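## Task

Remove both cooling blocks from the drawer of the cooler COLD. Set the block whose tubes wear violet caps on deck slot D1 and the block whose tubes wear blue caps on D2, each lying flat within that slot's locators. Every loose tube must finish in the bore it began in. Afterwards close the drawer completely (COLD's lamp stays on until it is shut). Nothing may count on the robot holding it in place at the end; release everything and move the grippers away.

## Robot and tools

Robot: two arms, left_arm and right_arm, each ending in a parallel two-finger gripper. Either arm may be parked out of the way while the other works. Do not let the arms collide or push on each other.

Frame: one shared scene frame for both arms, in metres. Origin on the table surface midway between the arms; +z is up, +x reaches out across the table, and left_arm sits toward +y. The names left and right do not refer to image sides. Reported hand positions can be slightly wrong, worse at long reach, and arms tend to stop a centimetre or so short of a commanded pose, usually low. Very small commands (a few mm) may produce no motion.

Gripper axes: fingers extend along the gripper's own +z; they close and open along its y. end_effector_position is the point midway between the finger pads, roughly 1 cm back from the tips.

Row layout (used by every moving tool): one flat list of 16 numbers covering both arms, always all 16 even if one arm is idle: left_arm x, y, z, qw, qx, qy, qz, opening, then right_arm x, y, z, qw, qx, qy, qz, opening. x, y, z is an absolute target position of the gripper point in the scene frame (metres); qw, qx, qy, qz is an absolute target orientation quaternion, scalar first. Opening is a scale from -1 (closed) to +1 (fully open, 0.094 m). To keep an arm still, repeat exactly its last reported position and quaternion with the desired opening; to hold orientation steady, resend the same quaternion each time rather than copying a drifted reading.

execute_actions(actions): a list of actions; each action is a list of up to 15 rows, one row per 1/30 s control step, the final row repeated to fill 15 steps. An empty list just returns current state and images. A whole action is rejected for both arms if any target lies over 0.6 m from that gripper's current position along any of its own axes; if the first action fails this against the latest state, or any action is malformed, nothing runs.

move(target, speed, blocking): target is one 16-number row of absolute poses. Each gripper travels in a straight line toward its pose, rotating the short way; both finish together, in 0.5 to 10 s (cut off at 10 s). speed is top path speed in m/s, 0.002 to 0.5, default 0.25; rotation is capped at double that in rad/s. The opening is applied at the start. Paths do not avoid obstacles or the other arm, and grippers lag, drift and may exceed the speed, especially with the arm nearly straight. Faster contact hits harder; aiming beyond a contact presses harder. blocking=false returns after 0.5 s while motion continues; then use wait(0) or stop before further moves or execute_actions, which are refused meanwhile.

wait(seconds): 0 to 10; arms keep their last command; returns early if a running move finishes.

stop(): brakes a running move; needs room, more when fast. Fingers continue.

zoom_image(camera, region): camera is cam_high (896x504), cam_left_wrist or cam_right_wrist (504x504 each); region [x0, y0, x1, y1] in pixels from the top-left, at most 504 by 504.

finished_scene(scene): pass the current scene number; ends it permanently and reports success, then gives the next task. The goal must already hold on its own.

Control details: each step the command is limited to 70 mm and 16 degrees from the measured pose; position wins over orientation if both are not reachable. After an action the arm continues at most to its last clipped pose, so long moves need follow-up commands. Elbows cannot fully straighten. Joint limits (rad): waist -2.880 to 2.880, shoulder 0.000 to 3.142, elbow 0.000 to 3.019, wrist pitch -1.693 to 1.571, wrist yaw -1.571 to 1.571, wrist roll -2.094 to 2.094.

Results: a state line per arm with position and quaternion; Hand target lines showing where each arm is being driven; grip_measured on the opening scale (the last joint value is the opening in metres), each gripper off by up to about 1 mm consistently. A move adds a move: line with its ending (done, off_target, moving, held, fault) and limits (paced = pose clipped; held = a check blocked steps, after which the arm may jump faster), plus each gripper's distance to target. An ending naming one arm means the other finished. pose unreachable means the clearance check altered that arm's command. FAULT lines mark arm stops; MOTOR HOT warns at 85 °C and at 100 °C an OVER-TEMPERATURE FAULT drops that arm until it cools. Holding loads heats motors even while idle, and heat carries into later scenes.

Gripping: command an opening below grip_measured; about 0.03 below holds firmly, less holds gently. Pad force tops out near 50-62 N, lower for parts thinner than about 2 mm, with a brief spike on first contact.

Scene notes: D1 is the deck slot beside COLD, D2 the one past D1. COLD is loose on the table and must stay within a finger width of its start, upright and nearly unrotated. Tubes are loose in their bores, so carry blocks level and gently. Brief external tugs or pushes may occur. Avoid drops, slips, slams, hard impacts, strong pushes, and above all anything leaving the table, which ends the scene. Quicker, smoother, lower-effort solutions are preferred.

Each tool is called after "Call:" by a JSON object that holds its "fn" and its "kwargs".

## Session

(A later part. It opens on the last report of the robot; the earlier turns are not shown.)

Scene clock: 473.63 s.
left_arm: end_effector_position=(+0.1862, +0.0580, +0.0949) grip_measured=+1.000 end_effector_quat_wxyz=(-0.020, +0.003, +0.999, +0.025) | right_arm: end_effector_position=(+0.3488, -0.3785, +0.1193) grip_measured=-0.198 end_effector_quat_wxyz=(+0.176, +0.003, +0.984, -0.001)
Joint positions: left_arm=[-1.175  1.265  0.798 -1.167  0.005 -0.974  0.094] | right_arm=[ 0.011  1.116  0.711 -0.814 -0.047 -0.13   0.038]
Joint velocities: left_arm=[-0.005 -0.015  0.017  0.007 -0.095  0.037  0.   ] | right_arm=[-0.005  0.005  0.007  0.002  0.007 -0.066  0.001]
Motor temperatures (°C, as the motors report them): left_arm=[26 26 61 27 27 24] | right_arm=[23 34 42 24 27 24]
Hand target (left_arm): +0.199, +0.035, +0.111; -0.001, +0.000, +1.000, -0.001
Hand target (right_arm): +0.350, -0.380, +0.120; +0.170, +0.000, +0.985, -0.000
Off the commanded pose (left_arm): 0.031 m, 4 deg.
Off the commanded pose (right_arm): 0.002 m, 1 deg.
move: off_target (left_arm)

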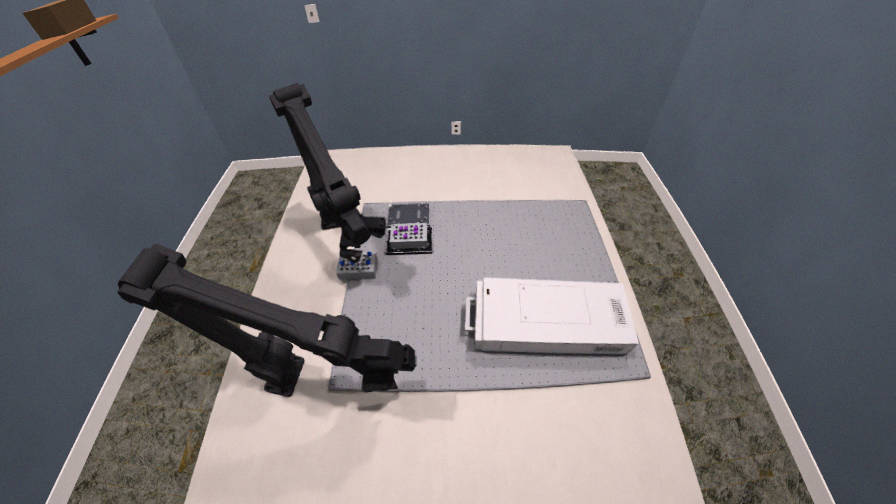

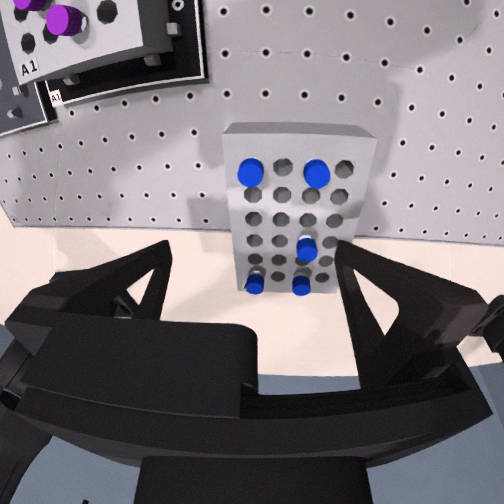

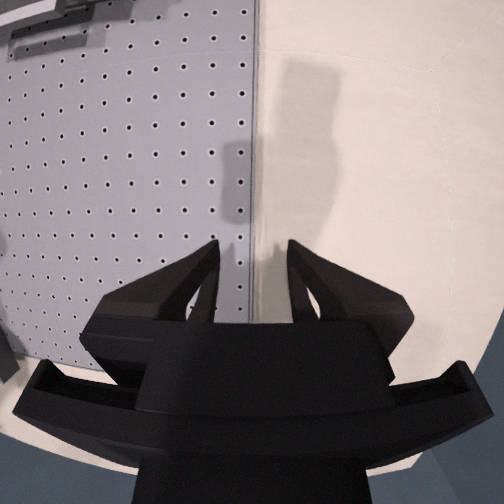

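Call:
{"fn": "move", "kwargs": {"target": [0.205,0.012,0.115,0,0,1,-0.02,1,0.35,-0.38,0.12,0.17,0,0.985,0,-0.2], "speed": 0.03}}

Call:
{"fn": "move", "kwargs": {"target": [0.198,0.03,0.07,0,0,1,0,1,0.35,-0.38,0.12,0.17,0,0.985,0,-0.2], "speed": 0.02}}

Scene clock: 483.80 s.
left_arm: end_effector_position=(+0.1925, +0.0374, +0.1003) grip_measured=+1.000 end_effector_quat_wxyz=(-0.016, +0.001, +1.000, +0.006) | right_arm: end_effector_position=(+0.3488, -0.3785, +0.1193) grip_measured=-0.198 end_effector_quat_wxyz=(+0.176, +0.003, +0.984, -0.001)
Joint positions: left_arm=[-1.187  1.29   0.837 -1.145  0.019 -0.99   0.094] | right_arm=[ 0.011  1.116  0.711 -0.814 -0.047 -0.131  0.038]
Joint velocities: left_arm=[-0.005 -0.005  0.017  0.002  0.007 -0.022  0.   ] | right_arm=[-0.015 -0.015  0.017  0.007  0.007 -0.037  0.   ]
Motor temperatures (°C, as the motors report them): left_arm=[26 26 61 27 27 24] | right_arm=[23 34 41 24 27 24]
Hand target (left_arm): +0.204, +0.013, +0.117; -0.000, -0.000, +1.000, -0.021
Hand target (right_arm): +0.350, -0.380, +0.120; +0.170, +0.000, +0.985, -0.000
Off the commanded pose (left_arm): 0.032 m, 4 deg.
Off the commanded pose (right_arm): 0.002 m, 1 deg.
move: off_target (left_arm)

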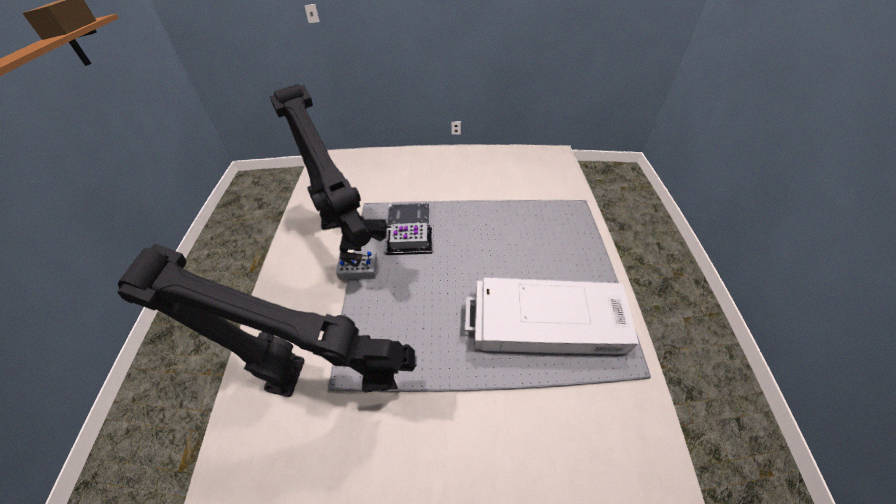

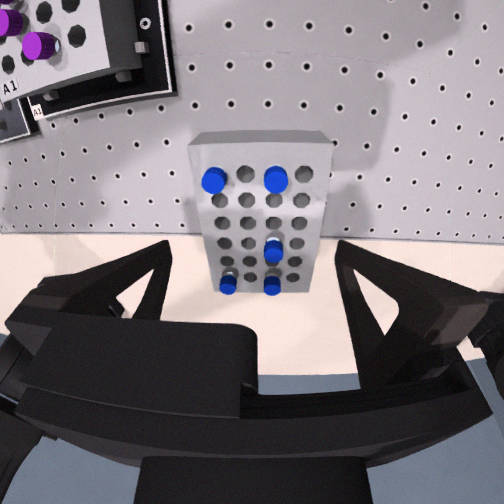

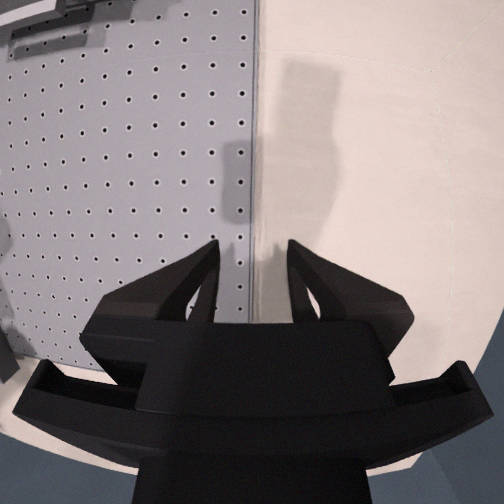

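Scene clock: 485.63 s.
left_arm: end_effector_position=(+0.1989, +0.0323, +0.0745) grip_measured=+1.000 end_effector_quat_wxyz=(-0.003, +0.001, +1.000, +0.000) | right_arm: end_effector_position=(+0.3488, -0.3785, +0.1193) grip_measured=-0.198 end_effector_quat_wxyz=(+0.176, +0.003, +0.984, -0.001)
Joint positions: left_arm=[-1.187  1.332  0.799 -1.041  0.004 -0.99   0.094] | right_arm=[ 0.011  1.116  0.711 -0.814 -0.047 -0.131  0.038]
Joint velocities: left_arm=[ 0.005 -0.005  0.012 -0.002 -0.081  0.066  0.   ] | right_arm=[-0.034 -0.005  0.002  0.002  0.007  0.022  0.001]
Motor temperatures (°C, as the motors report them): left_arm=[26 26 60 27 27 24] | right_arm=[23 34 41 24 27 24]
Hand target (left_arm): +0.198, +0.030, +0.070; -0.000, +0.000, +1.000, -0.000
Hand target (right_arm): +0.350, -0.380, +0.120; +0.170, +0.000, +0.985, -0.000
Off the commanded pose (left_arm): 0.005 m, 0 deg.
Off the commanded pose (right_arm): 0.002 m, 1 deg.
move: done

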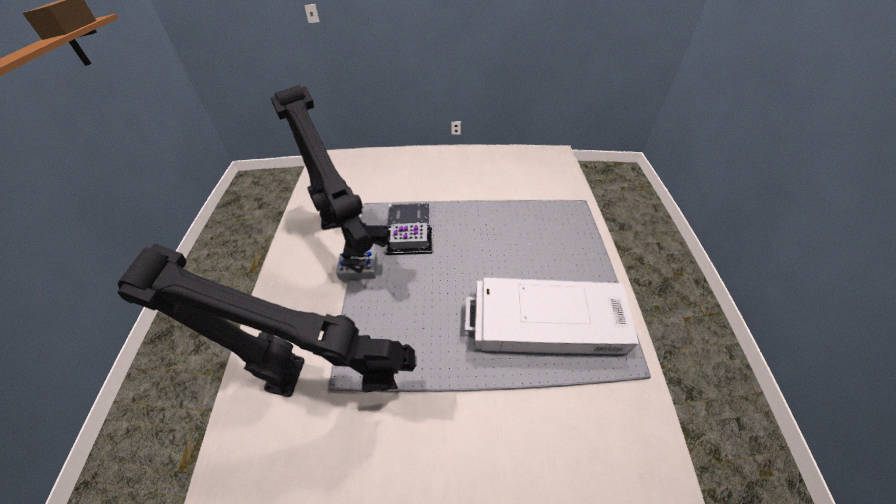

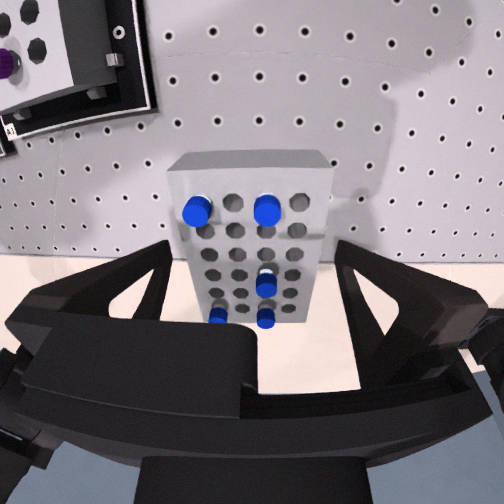

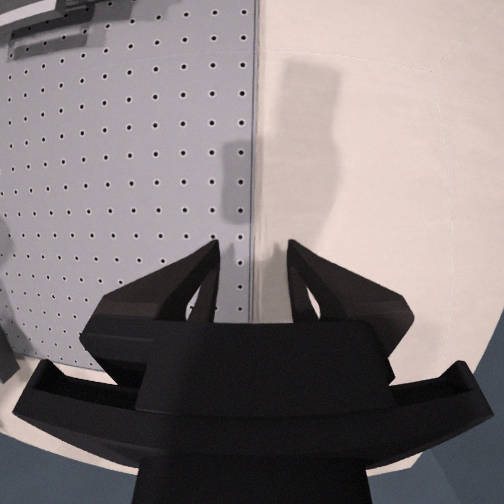

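Call:
{"fn": "move", "kwargs": {"target": [0.194,0.04,0.03,0,0,1,0,1,0.35,-0.38,0.12,0.17,0,0.985,0,-0.2], "speed": 0.02}}

Call:
{"fn": "move", "kwargs": {"target": [0.194,0.04,0.03,0,0,1,0,0.74,0.35,-0.38,0.12,0.17,0,0.985,0,-0.2], "speed": 0.02}}

Scene clock: 492.93 s.
left_arm: end_effector_position=(+0.1954, +0.0377, +0.0367) grip_measured=+1.000 end_effector_quat_wxyz=(+0.001, +0.001, +1.000, -0.005) | right_arm: end_effector_position=(+0.3488, -0.3785, +0.1193) grip_measured=-0.198 end_effector_quat_wxyz=(+0.176, +0.003, +0.984, -0.001)
Joint positions: left_arm=[-1.187  1.376  0.721 -0.907  0.004 -0.99   0.094] | right_arm=[ 0.011  1.116  0.711 -0.814 -0.047 -0.131  0.038]
Joint velocities: left_arm=[-0.005 -0.005 -0.002  0.007  0.007 -0.066  0.   ] | right_arm=[-0.024 -0.015 -0.007 -0.012 -0.066 -0.037 -0.   ]
Motor temperatures (°C, as the motors report them): left_arm=[26 26 58 27 27 24] | right_arm=[23 33 41 24 27 24]
Hand target (left_arm): +0.194, +0.040, +0.030; +0.000, +0.000, +1.000, -0.000
Hand target (right_arm): +0.350, -0.380, +0.120; +0.170, +0.000, +0.985, -0.000
Off the commanded pose (left_arm): 0.007 m, 1 deg.
Off the commanded pose (right_arm): 0.002 m, 1 deg.
move: done

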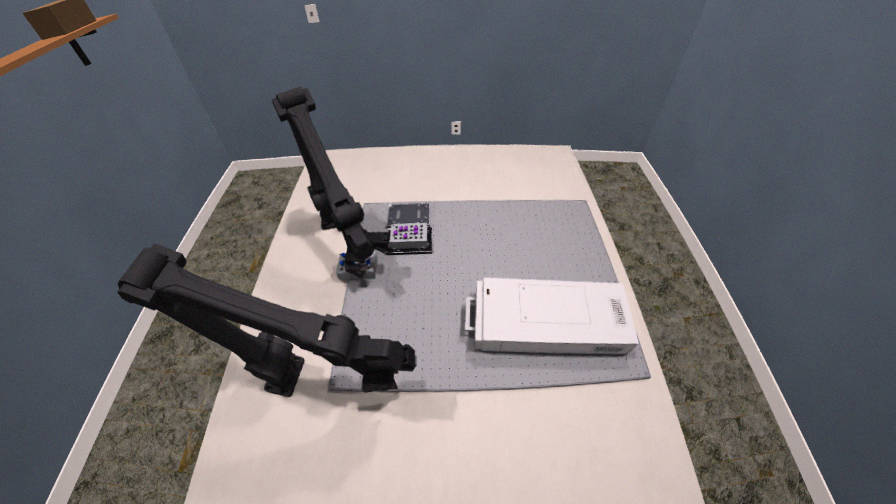

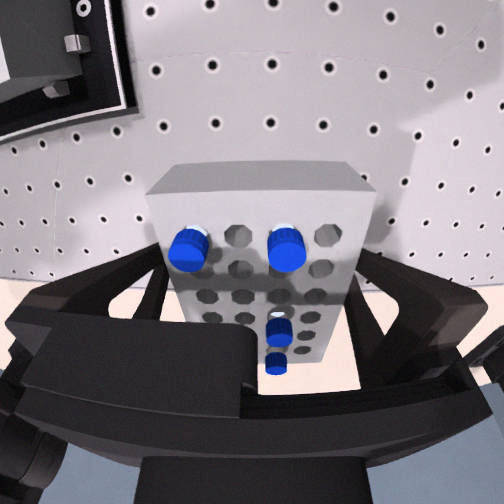

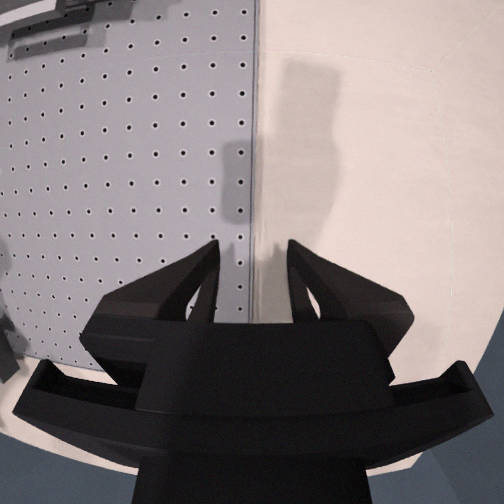

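Scene clock: 493.63 s.
left_arm: end_effector_position=(+0.1954, +0.0369, +0.0366) grip_measured=+0.820 end_effector_quat_wxyz=(+0.000, +0.001, +1.000, -0.007) | right_arm: end_effector_position=(+0.3488, -0.3785, +0.1193) grip_measured=-0.198 end_effector_quat_wxyz=(+0.176, +0.003, +0.984, -0.001)
Joint positions: left_arm=[-1.187  1.376  0.721 -0.904  0.007 -0.99   0.085] | right_arm=[ 0.011  1.116  0.711 -0.814 -0.047 -0.131  0.038]
Joint velocities: left_arm=[-0.005 -0.005  0.002  0.002 -0.022  0.007  0.   ] | right_arm=[ 0.015 -0.015  0.007 -0.007  0.007 -0.022 -0.001]
Motor temperatures (°C, as the motors report them): left_arm=[26 26 58 27 27 24] | right_arm=[23 33 41 24 27 24]
Hand target (left_arm): +0.194, +0.040, +0.030; -0.000, +0.000, +1.000, +0.000
Hand target (right_arm): +0.350, -0.380, +0.120; +0.170, +0.000, +0.985, -0.000
Off the commanded pose (left_arm): 0.007 m, 1 deg.
Off the commanded pose (right_arm): 0.002 m, 1 deg.
move: done

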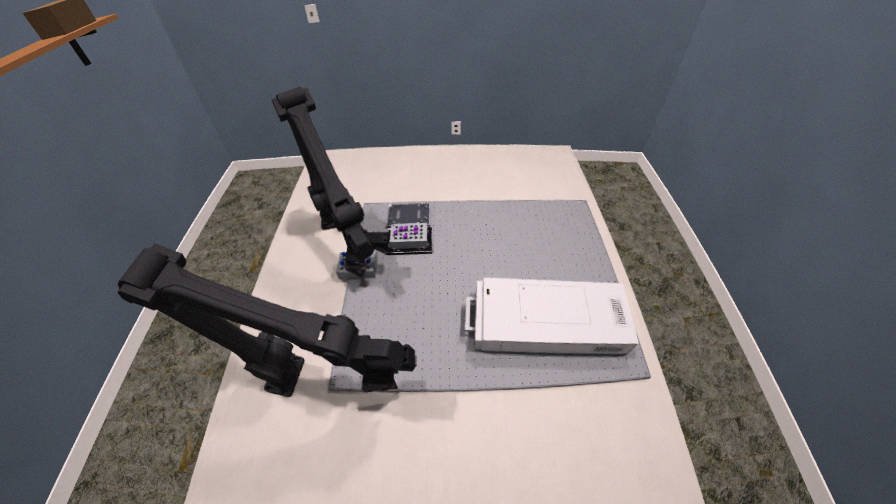

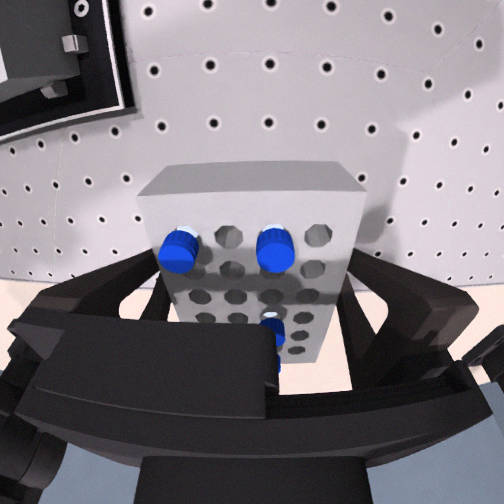

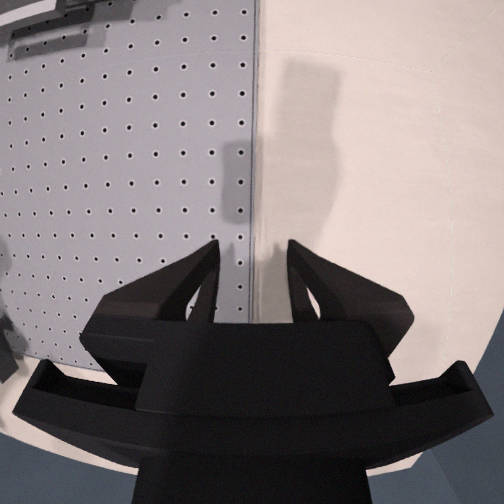

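Call:
{"fn": "move", "kwargs": {"target": [0.2,0.04,0.2,0.02,0,1,-0.02,0.74,0.35,-0.38,0.12,0.17,0,0.985,0,-0.2], "speed": 0.06}}

Call:
{"fn": "move", "kwargs": {"target": [0.24,0.26,0.22,0.03,0,1,0,0.74,0.35,-0.38,0.12,0.17,0,0.985,0,-0.2], "speed": 0.08}}

Call:
{"fn": "move", "kwargs": {"target": [0.39,0.27,0.14,0.03,0,1,0,0.74,0.35,-0.38,0.12,0.17,0,0.985,0,-0.2], "speed": 0.06}}

Scene clock: 502.50 s.
left_arm: end_effector_position=(+0.1805, +0.0654, +0.1480) grip_measured=+0.820 end_effector_quat_wxyz=(-0.014, +0.002, +0.999, +0.032) | right_arm: end_effector_position=(+0.3488, -0.3784, +0.1193) grip_measured=-0.198 end_effector_quat_wxyz=(+0.176, +0.003, +0.984, -0.001)
Joint positions: left_arm=[-1.187  1.181  0.88  -1.337 -0.011 -0.99   0.085] | right_arm=[ 0.011  1.116  0.711 -0.814 -0.047 -0.131  0.038]
Joint velocities: left_arm=[-0.005 -0.034  0.007 -0.002  0.037 -0.022 -0.001] | right_arm=[-0.005 -0.005  0.007 -0.002 -0.051  0.007  0.001]
Motor temperatures (°C, as the motors report them): left_arm=[26 26 58 27 27 24] | right_arm=[23 33 41 24 27 24]
Hand target (left_arm): +0.197, +0.045, +0.199; +0.020, -0.000, +1.000, -0.020
Hand target (right_arm): +0.350, -0.380, +0.120; +0.170, +0.000, +0.985, +0.000
Off the commanded pose (left_arm): 0.061 m, 7 deg.
Off the commanded pose (right_arm): 0.002 m, 1 deg.
move: off_target (left_arm)

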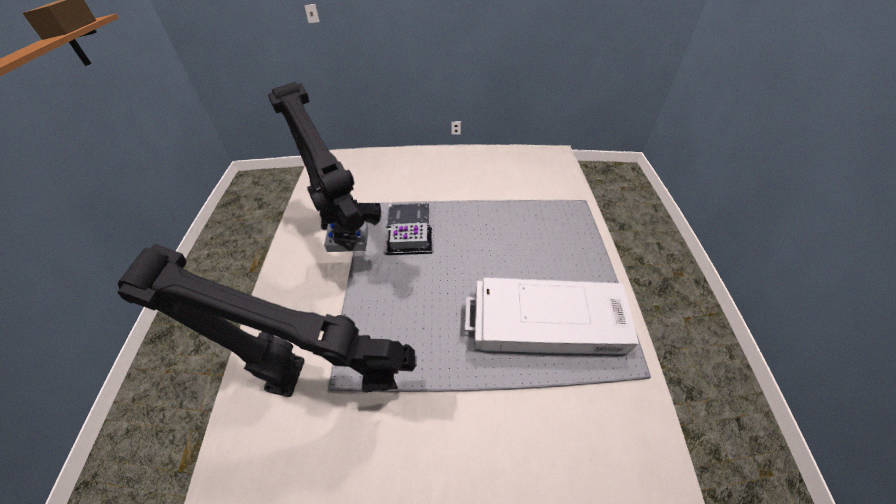

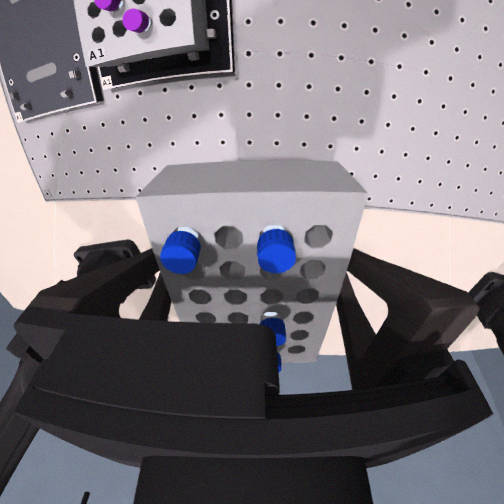

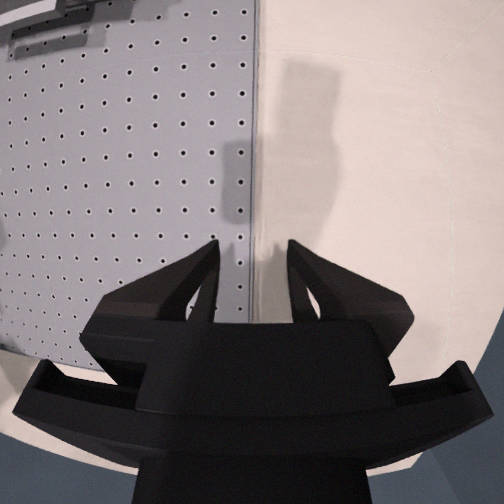

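Scene clock: 505.70 s.
left_arm: end_effector_position=(+0.2309, +0.2651, +0.1875) grip_measured=+0.820 end_effector_quat_wxyz=(-0.002, -0.004, +1.000, +0.019) | right_arm: end_effector_position=(+0.3488, -0.3784, +0.1193) grip_measured=-0.198 end_effector_quat_wxyz=(+0.176, +0.003, +0.984, -0.001)
Joint positions: left_arm=[-0.416  0.89   0.8   -1.494 -0.036 -0.23   0.085] | right_arm=[ 0.011  1.116  0.711 -0.814 -0.047 -0.131  0.038]
Joint velocities: left_arm=[-0.015 -0.005  0.017 -0.002 -0.007  0.081 -0.   ] | right_arm=[-0.005 -0.015 -0.002 -0.007  0.051 -0.051 -0.   ]
Motor temperatures (°C, as the motors report them): left_arm=[26 26 58 27 27 24] | right_arm=[23 33 41 24 27 24]
Hand target (left_arm): +0.240, +0.263, +0.219; +0.035, +0.000, +0.999, +0.009
Hand target (right_arm): +0.350, -0.380, +0.120; +0.170, +0.000, +0.985, -0.000
Off the commanded pose (left_arm): 0.034 m, 4 deg.
Off the commanded pose (right_arm): 0.002 m, 1 deg.
move: off_target (left_arm)

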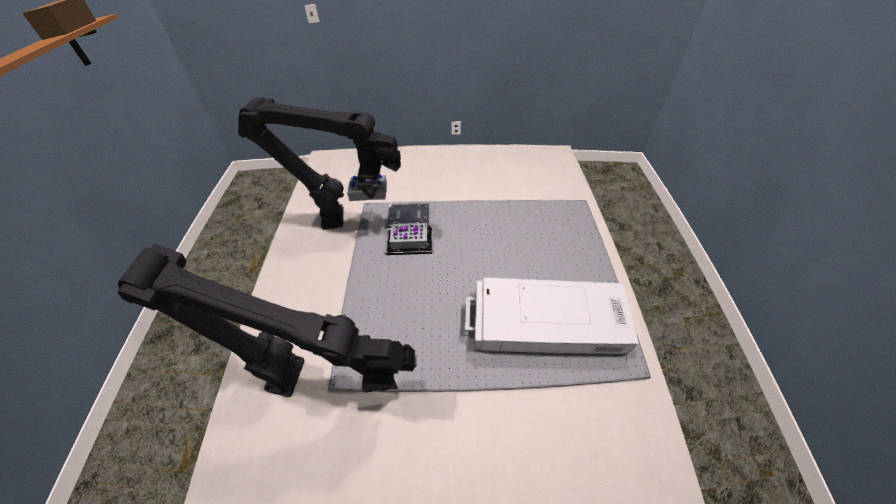

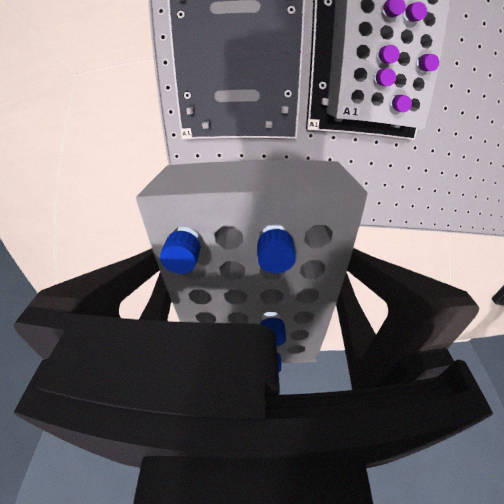

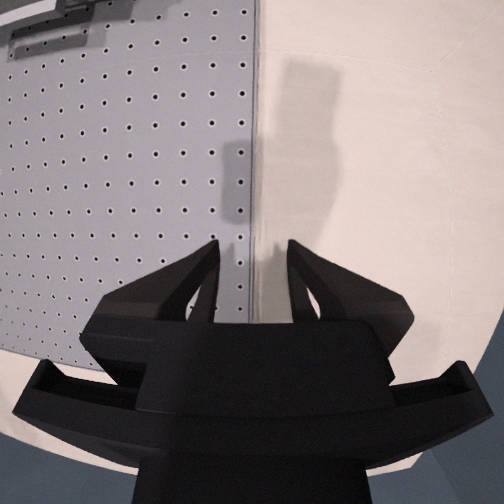

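Scene clock: 508.80 s.
left_arm: end_effector_position=(+0.3467, +0.2728, +0.1001) grip_measured=+0.820 end_effector_quat_wxyz=(-0.033, -0.002, +0.999, +0.011) | right_arm: end_effector_position=(+0.3488, -0.3784, +0.1193) grip_measured=-0.198 end_effector_quat_wxyz=(+0.176, +0.003, +0.984, -0.001)
Joint positions: left_arm=[-0.303  1.34   0.88  -1.179 -0.014 -0.113  0.085] | right_arm=[ 0.011  1.116  0.711 -0.814 -0.047 -0.131  0.038]
Joint velocities: left_arm=[-0.015 -0.024 -0.007 -0.007 -0.051 -0.007 -0.   ] | right_arm=[-0.005  0.005 -0.027 -0.012  0.081  0.022  0.   ]
Motor temperatures (°C, as the motors report them): left_arm=[26 26 60 27 27 24] | right_arm=[23 33 41 24 27 24]
Hand target (left_arm): +0.386, +0.271, +0.142; +0.030, -0.000, +1.000, +0.002
Hand target (right_arm): +0.350, -0.380, +0.120; +0.170, +0.000, +0.985, -0.000
Off the commanded pose (left_arm): 0.059 m, 7 deg.
Off the commanded pose (right_arm): 0.002 m, 1 deg.
move: off_target (left_arm)

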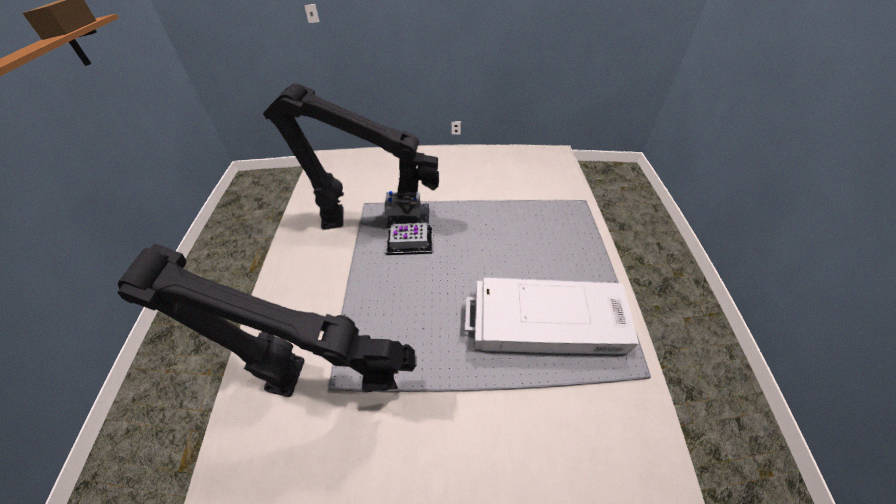

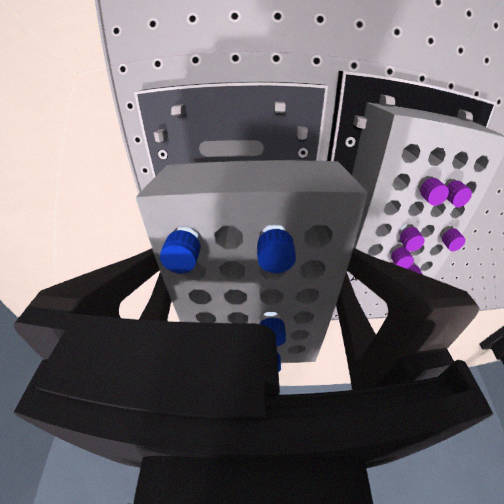

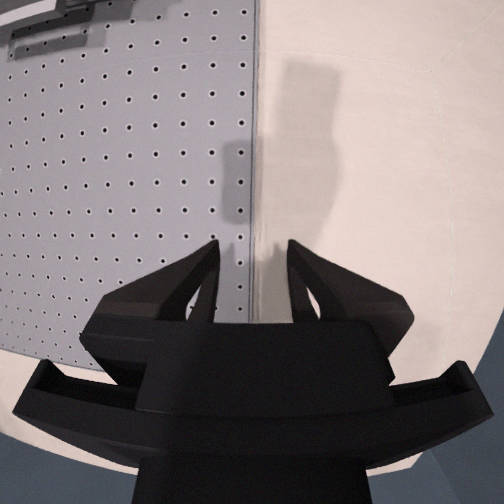

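Call:
{"fn": "move", "kwargs": {"target": [0.375,0.292,0.085,0.02,0,1,-0.01,0.74,0.35,-0.38,0.12,0.17,0,0.985,0,-0.2], "speed": 0.025}}

Scene clock: 514.37 s.
left_arm: end_effector_position=(+0.3624, +0.2910, +0.0714) grip_measured=+0.820 end_effector_quat_wxyz=(-0.006, -0.003, +1.000, -0.005) | right_arm: end_effector_position=(+0.3488, -0.3784, +0.1193) grip_measured=-0.198 end_effector_quat_wxyz=(+0.176, +0.003, +0.984, -0.001)
Joint positions: left_arm=[-0.232  1.383  0.838 -1.038  0.011 -0.044  0.085] | right_arm=[ 0.011  1.116  0.711 -0.814 -0.047 -0.131  0.038]
Joint velocities: left_arm=[-0.005 -0.005  0.007  0.002 -0.037  0.007 -0.   ] | right_arm=[ 0.005 -0.005  0.012  0.002 -0.022 -0.037 -0.   ]
Motor temperatures (°C, as the motors report them): left_arm=[26 26 60 27 27 24] | right_arm=[23 33 41 24 27 24]
Hand target (left_arm): +0.375, +0.292, +0.086; +0.020, -0.000, +1.000, -0.009
Hand target (right_arm): +0.350, -0.380, +0.120; +0.170, +0.000, +0.985, -0.000
Off the commanded pose (left_arm): 0.019 m, 3 deg.
Off the commanded pose (right_arm): 0.002 m, 1 deg.
move: off_target (left_arm)

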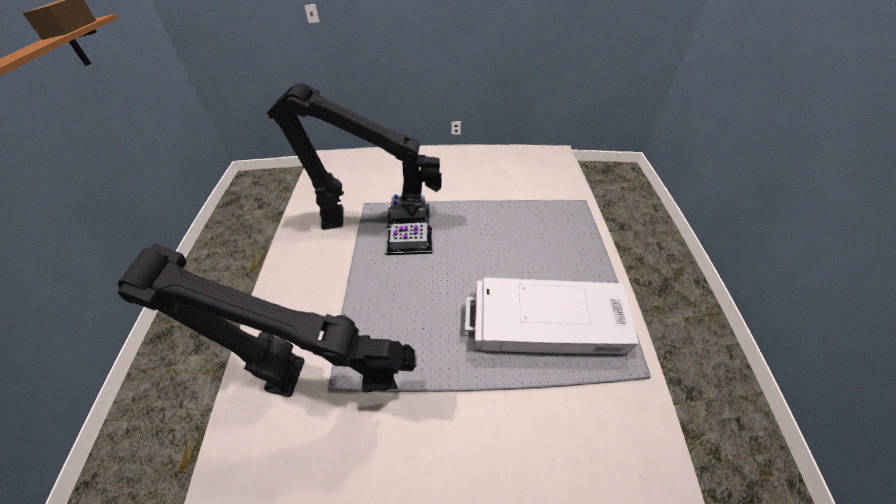

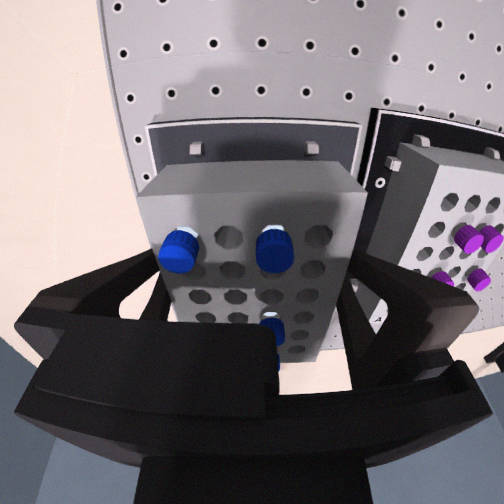

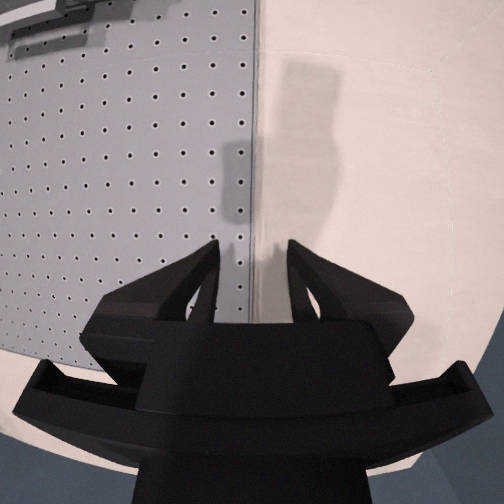

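Centred; lower.

Call:
{"fn": "move", "kwargs": {"target": [0.368,0.29,0.055,0.01,0,1,0,0.74,0.35,-0.38,0.12,0.17,0,0.985,0,-0.2], "speed": 0.015}}

Scene clock: 518.07 s.
left_arm: end_effector_position=(+0.3512, +0.2900, +0.0528) grip_measured=+0.820 end_effector_quat_wxyz=(-0.025, +0.001, +1.000, -0.001) | right_arm: end_effector_position=(+0.3488, -0.3784, +0.1193) grip_measured=-0.198 end_effector_quat_wxyz=(+0.176, +0.002, +0.984, -0.001)
Joint positions: left_arm=[-0.241  1.409  0.806 -1.017  0.003 -0.045  0.085] | right_arm=[ 0.011  1.116  0.711 -0.814 -0.047 -0.131  0.038]
Joint velocities: left_arm=[-0.015 -0.015  0.012  0.007 -0.007 -0.095 -0.001] | right_arm=[ 0.005 -0.015 -0.007  0.007 -0.066 -0.051 -0.001]
Motor temperatures (°C, as the motors report them): left_arm=[26 26 59 27 27 24] | right_arm=[23 33 41 24 27 24]
Hand target (left_arm): +0.368, +0.290, +0.056; +0.009, -0.000, +1.000, -0.000
Hand target (right_arm): +0.350, -0.380, +0.120; +0.170, -0.000, +0.985, -0.000
Off the commanded pose (left_arm): 0.017 m, 4 deg.
Off the commanded pose (right_arm): 0.002 m, 1 deg.
move: off_target (left_arm)

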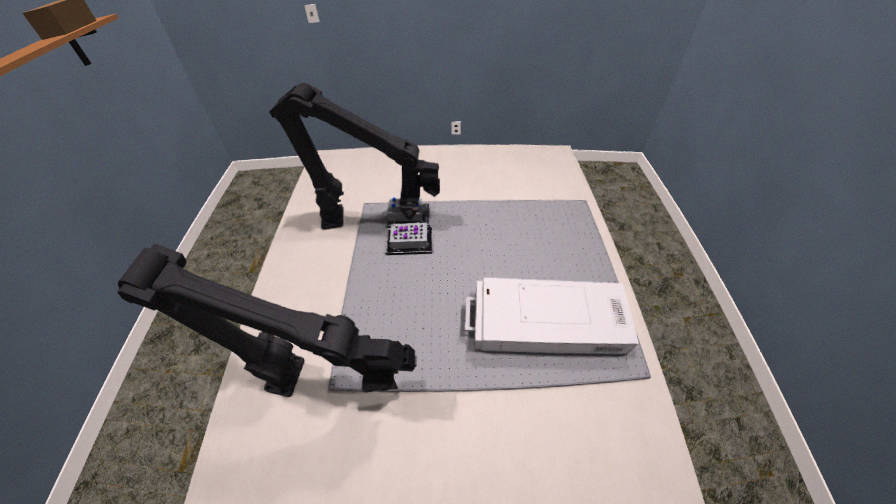

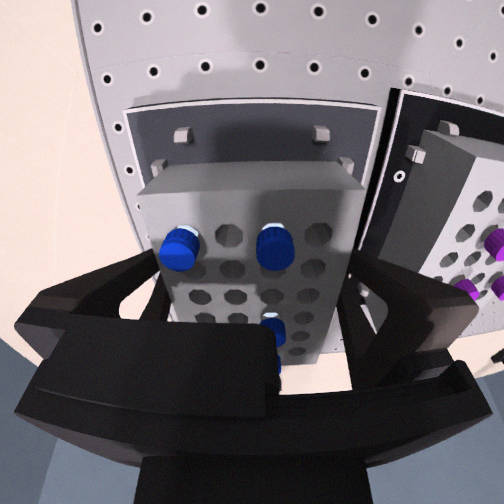

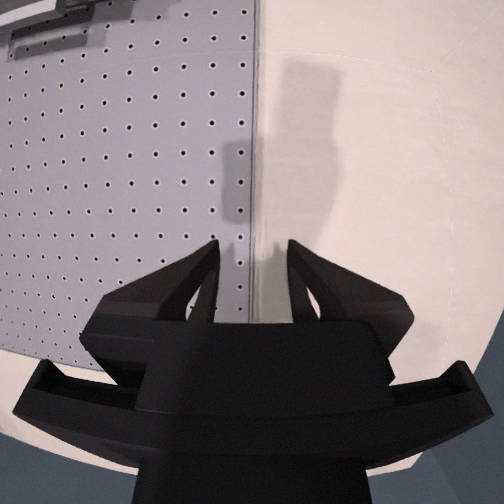

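Slide forward to the front pegs.

Call:
{"fn": "move", "kwargs": {"target": [0.395,0.285,0.055,0,0,1,0,0.74,0.35,-0.38,0.12,0.17,0,0.985,0,-0.2], "speed": 0.015}}

Scene clock: 524.63 s.
left_arm: end_effector_position=(+0.3597, +0.2896, +0.0521) grip_measured=+0.820 end_effector_quat_wxyz=(-0.028, +0.000, +1.000, +0.004) | right_arm: end_effector_position=(+0.3488, -0.3784, +0.1193) grip_measured=-0.198 end_effector_quat_wxyz=(+0.176, +0.002, +0.984, -0.001)
Joint positions: left_arm=[-0.245  1.437  0.832 -1.023 -0.005 -0.051  0.085] | right_arm=[ 0.011  1.116  0.711 -0.814 -0.047 -0.131  0.038]
Joint velocities: left_arm=[-0.005  0.005  0.007  0.007 -0.081 -0.037 -0.001] | right_arm=[-0.005  0.005  0.027 -0.002 -0.081 -0.037 -0.001]
Motor temperatures (°C, as the motors report them): left_arm=[26 26 59 27 27 24] | right_arm=[23 32 41 24 27 24]
Hand target (left_arm): +0.393, +0.285, +0.057; +0.000, +0.000, +1.000, -0.000
Hand target (right_arm): +0.350, -0.380, +0.120; +0.170, +0.000, +0.985, -0.000
Off the commanded pose (left_arm): 0.036 m, 3 deg.
Off the commanded pose (right_arm): 0.002 m, 1 deg.
move: off_target (left_arm)

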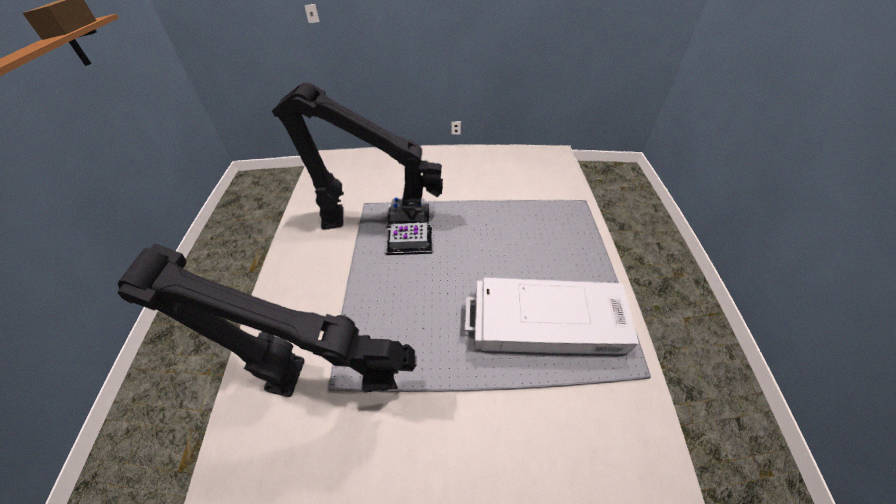

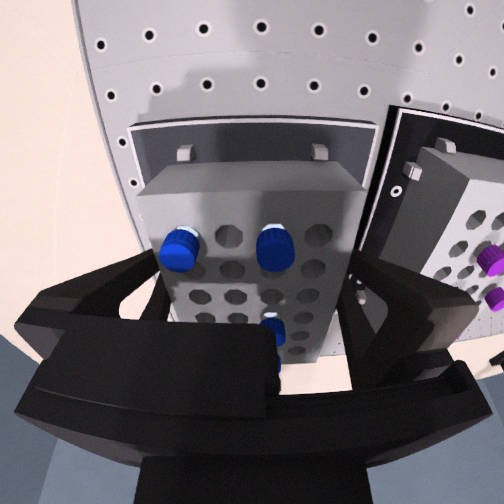

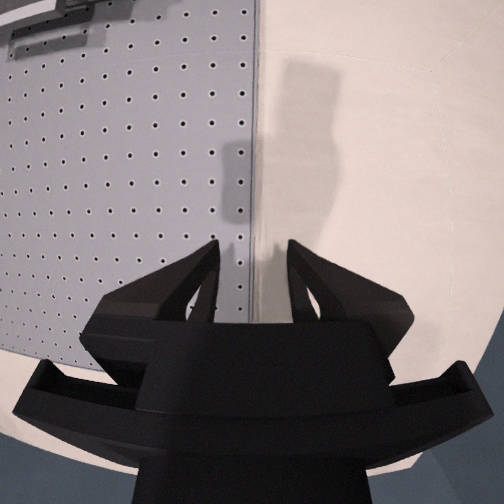

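Call:
{"fn": "move", "kwargs": {"target": [0.41,0.285,0.058,0.02,0,1,0,0.74,0.35,-0.38,0.12,0.17,0,0.985,0,-0.2], "speed": 0.02}}

Scene clock: 529.70 s.
left_arm: end_effector_position=(+0.3614, +0.2904, +0.0492) grip_measured=+0.817 end_effector_quat_wxyz=(-0.032, +0.000, +0.999, +0.007) | right_arm: end_effector_position=(+0.3488, -0.3784, +0.1193) grip_measured=-0.198 end_effector_quat_wxyz=(+0.176, +0.002, +0.984, -0.001)
Joint positions: left_arm=[-0.245  1.451  0.837 -1.02  -0.01  -0.05   0.085] | right_arm=[ 0.011  1.116  0.711 -0.814 -0.047 -0.131  0.038]
Joint velocities: left_arm=[-0.015 -0.015 -0.007  0.012 -0.022  0.007 -0.001] | right_arm=[-0.005 -0.015 -0.002 -0.032  0.022  0.022 -0.001]
Motor temperatures (°C, as the motors report them): left_arm=[26 26 59 27 27 24] | right_arm=[23 32 41 24 27 24]
Hand target (left_arm): +0.406, +0.285, +0.062; +0.020, +0.000, +1.000, -0.000
Hand target (right_arm): +0.350, -0.380, +0.120; +0.170, +0.000, +0.985, -0.000
Off the commanded pose (left_arm): 0.050 m, 6 deg.
Off the commanded pose (right_arm): 0.002 m, 1 deg.
move: off_target (left_arm)

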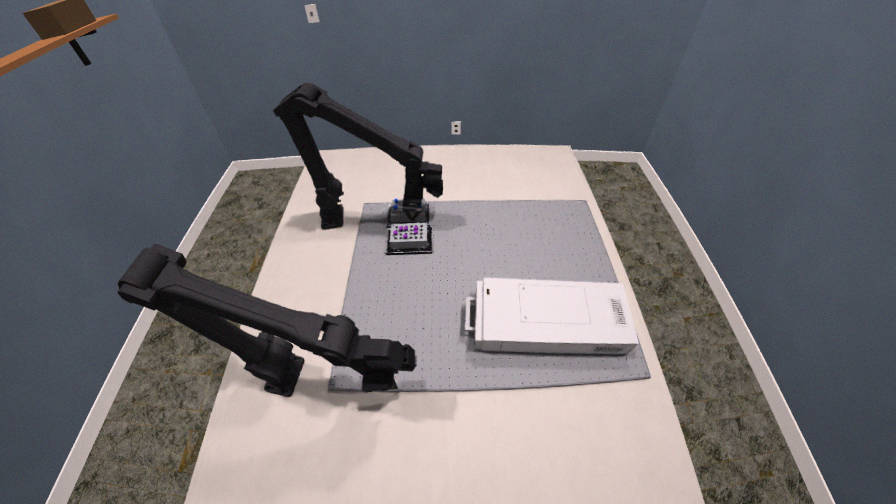

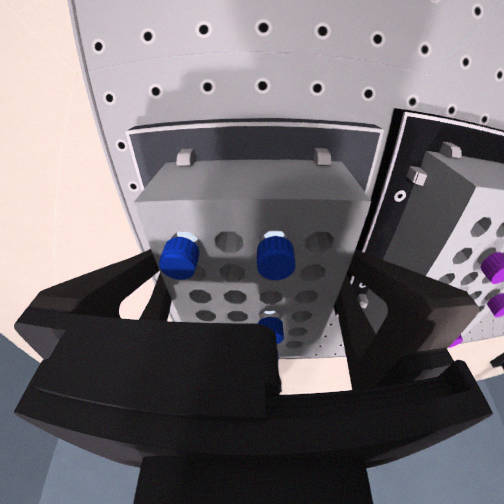

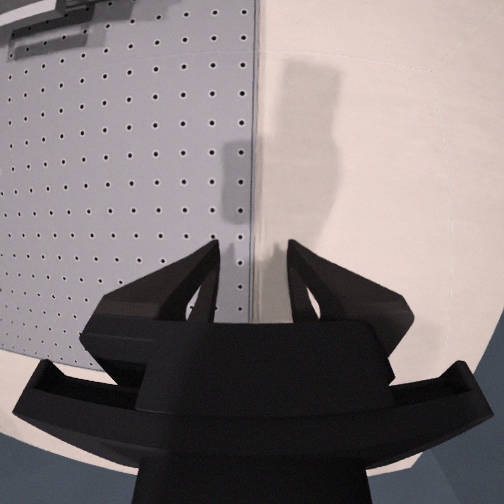

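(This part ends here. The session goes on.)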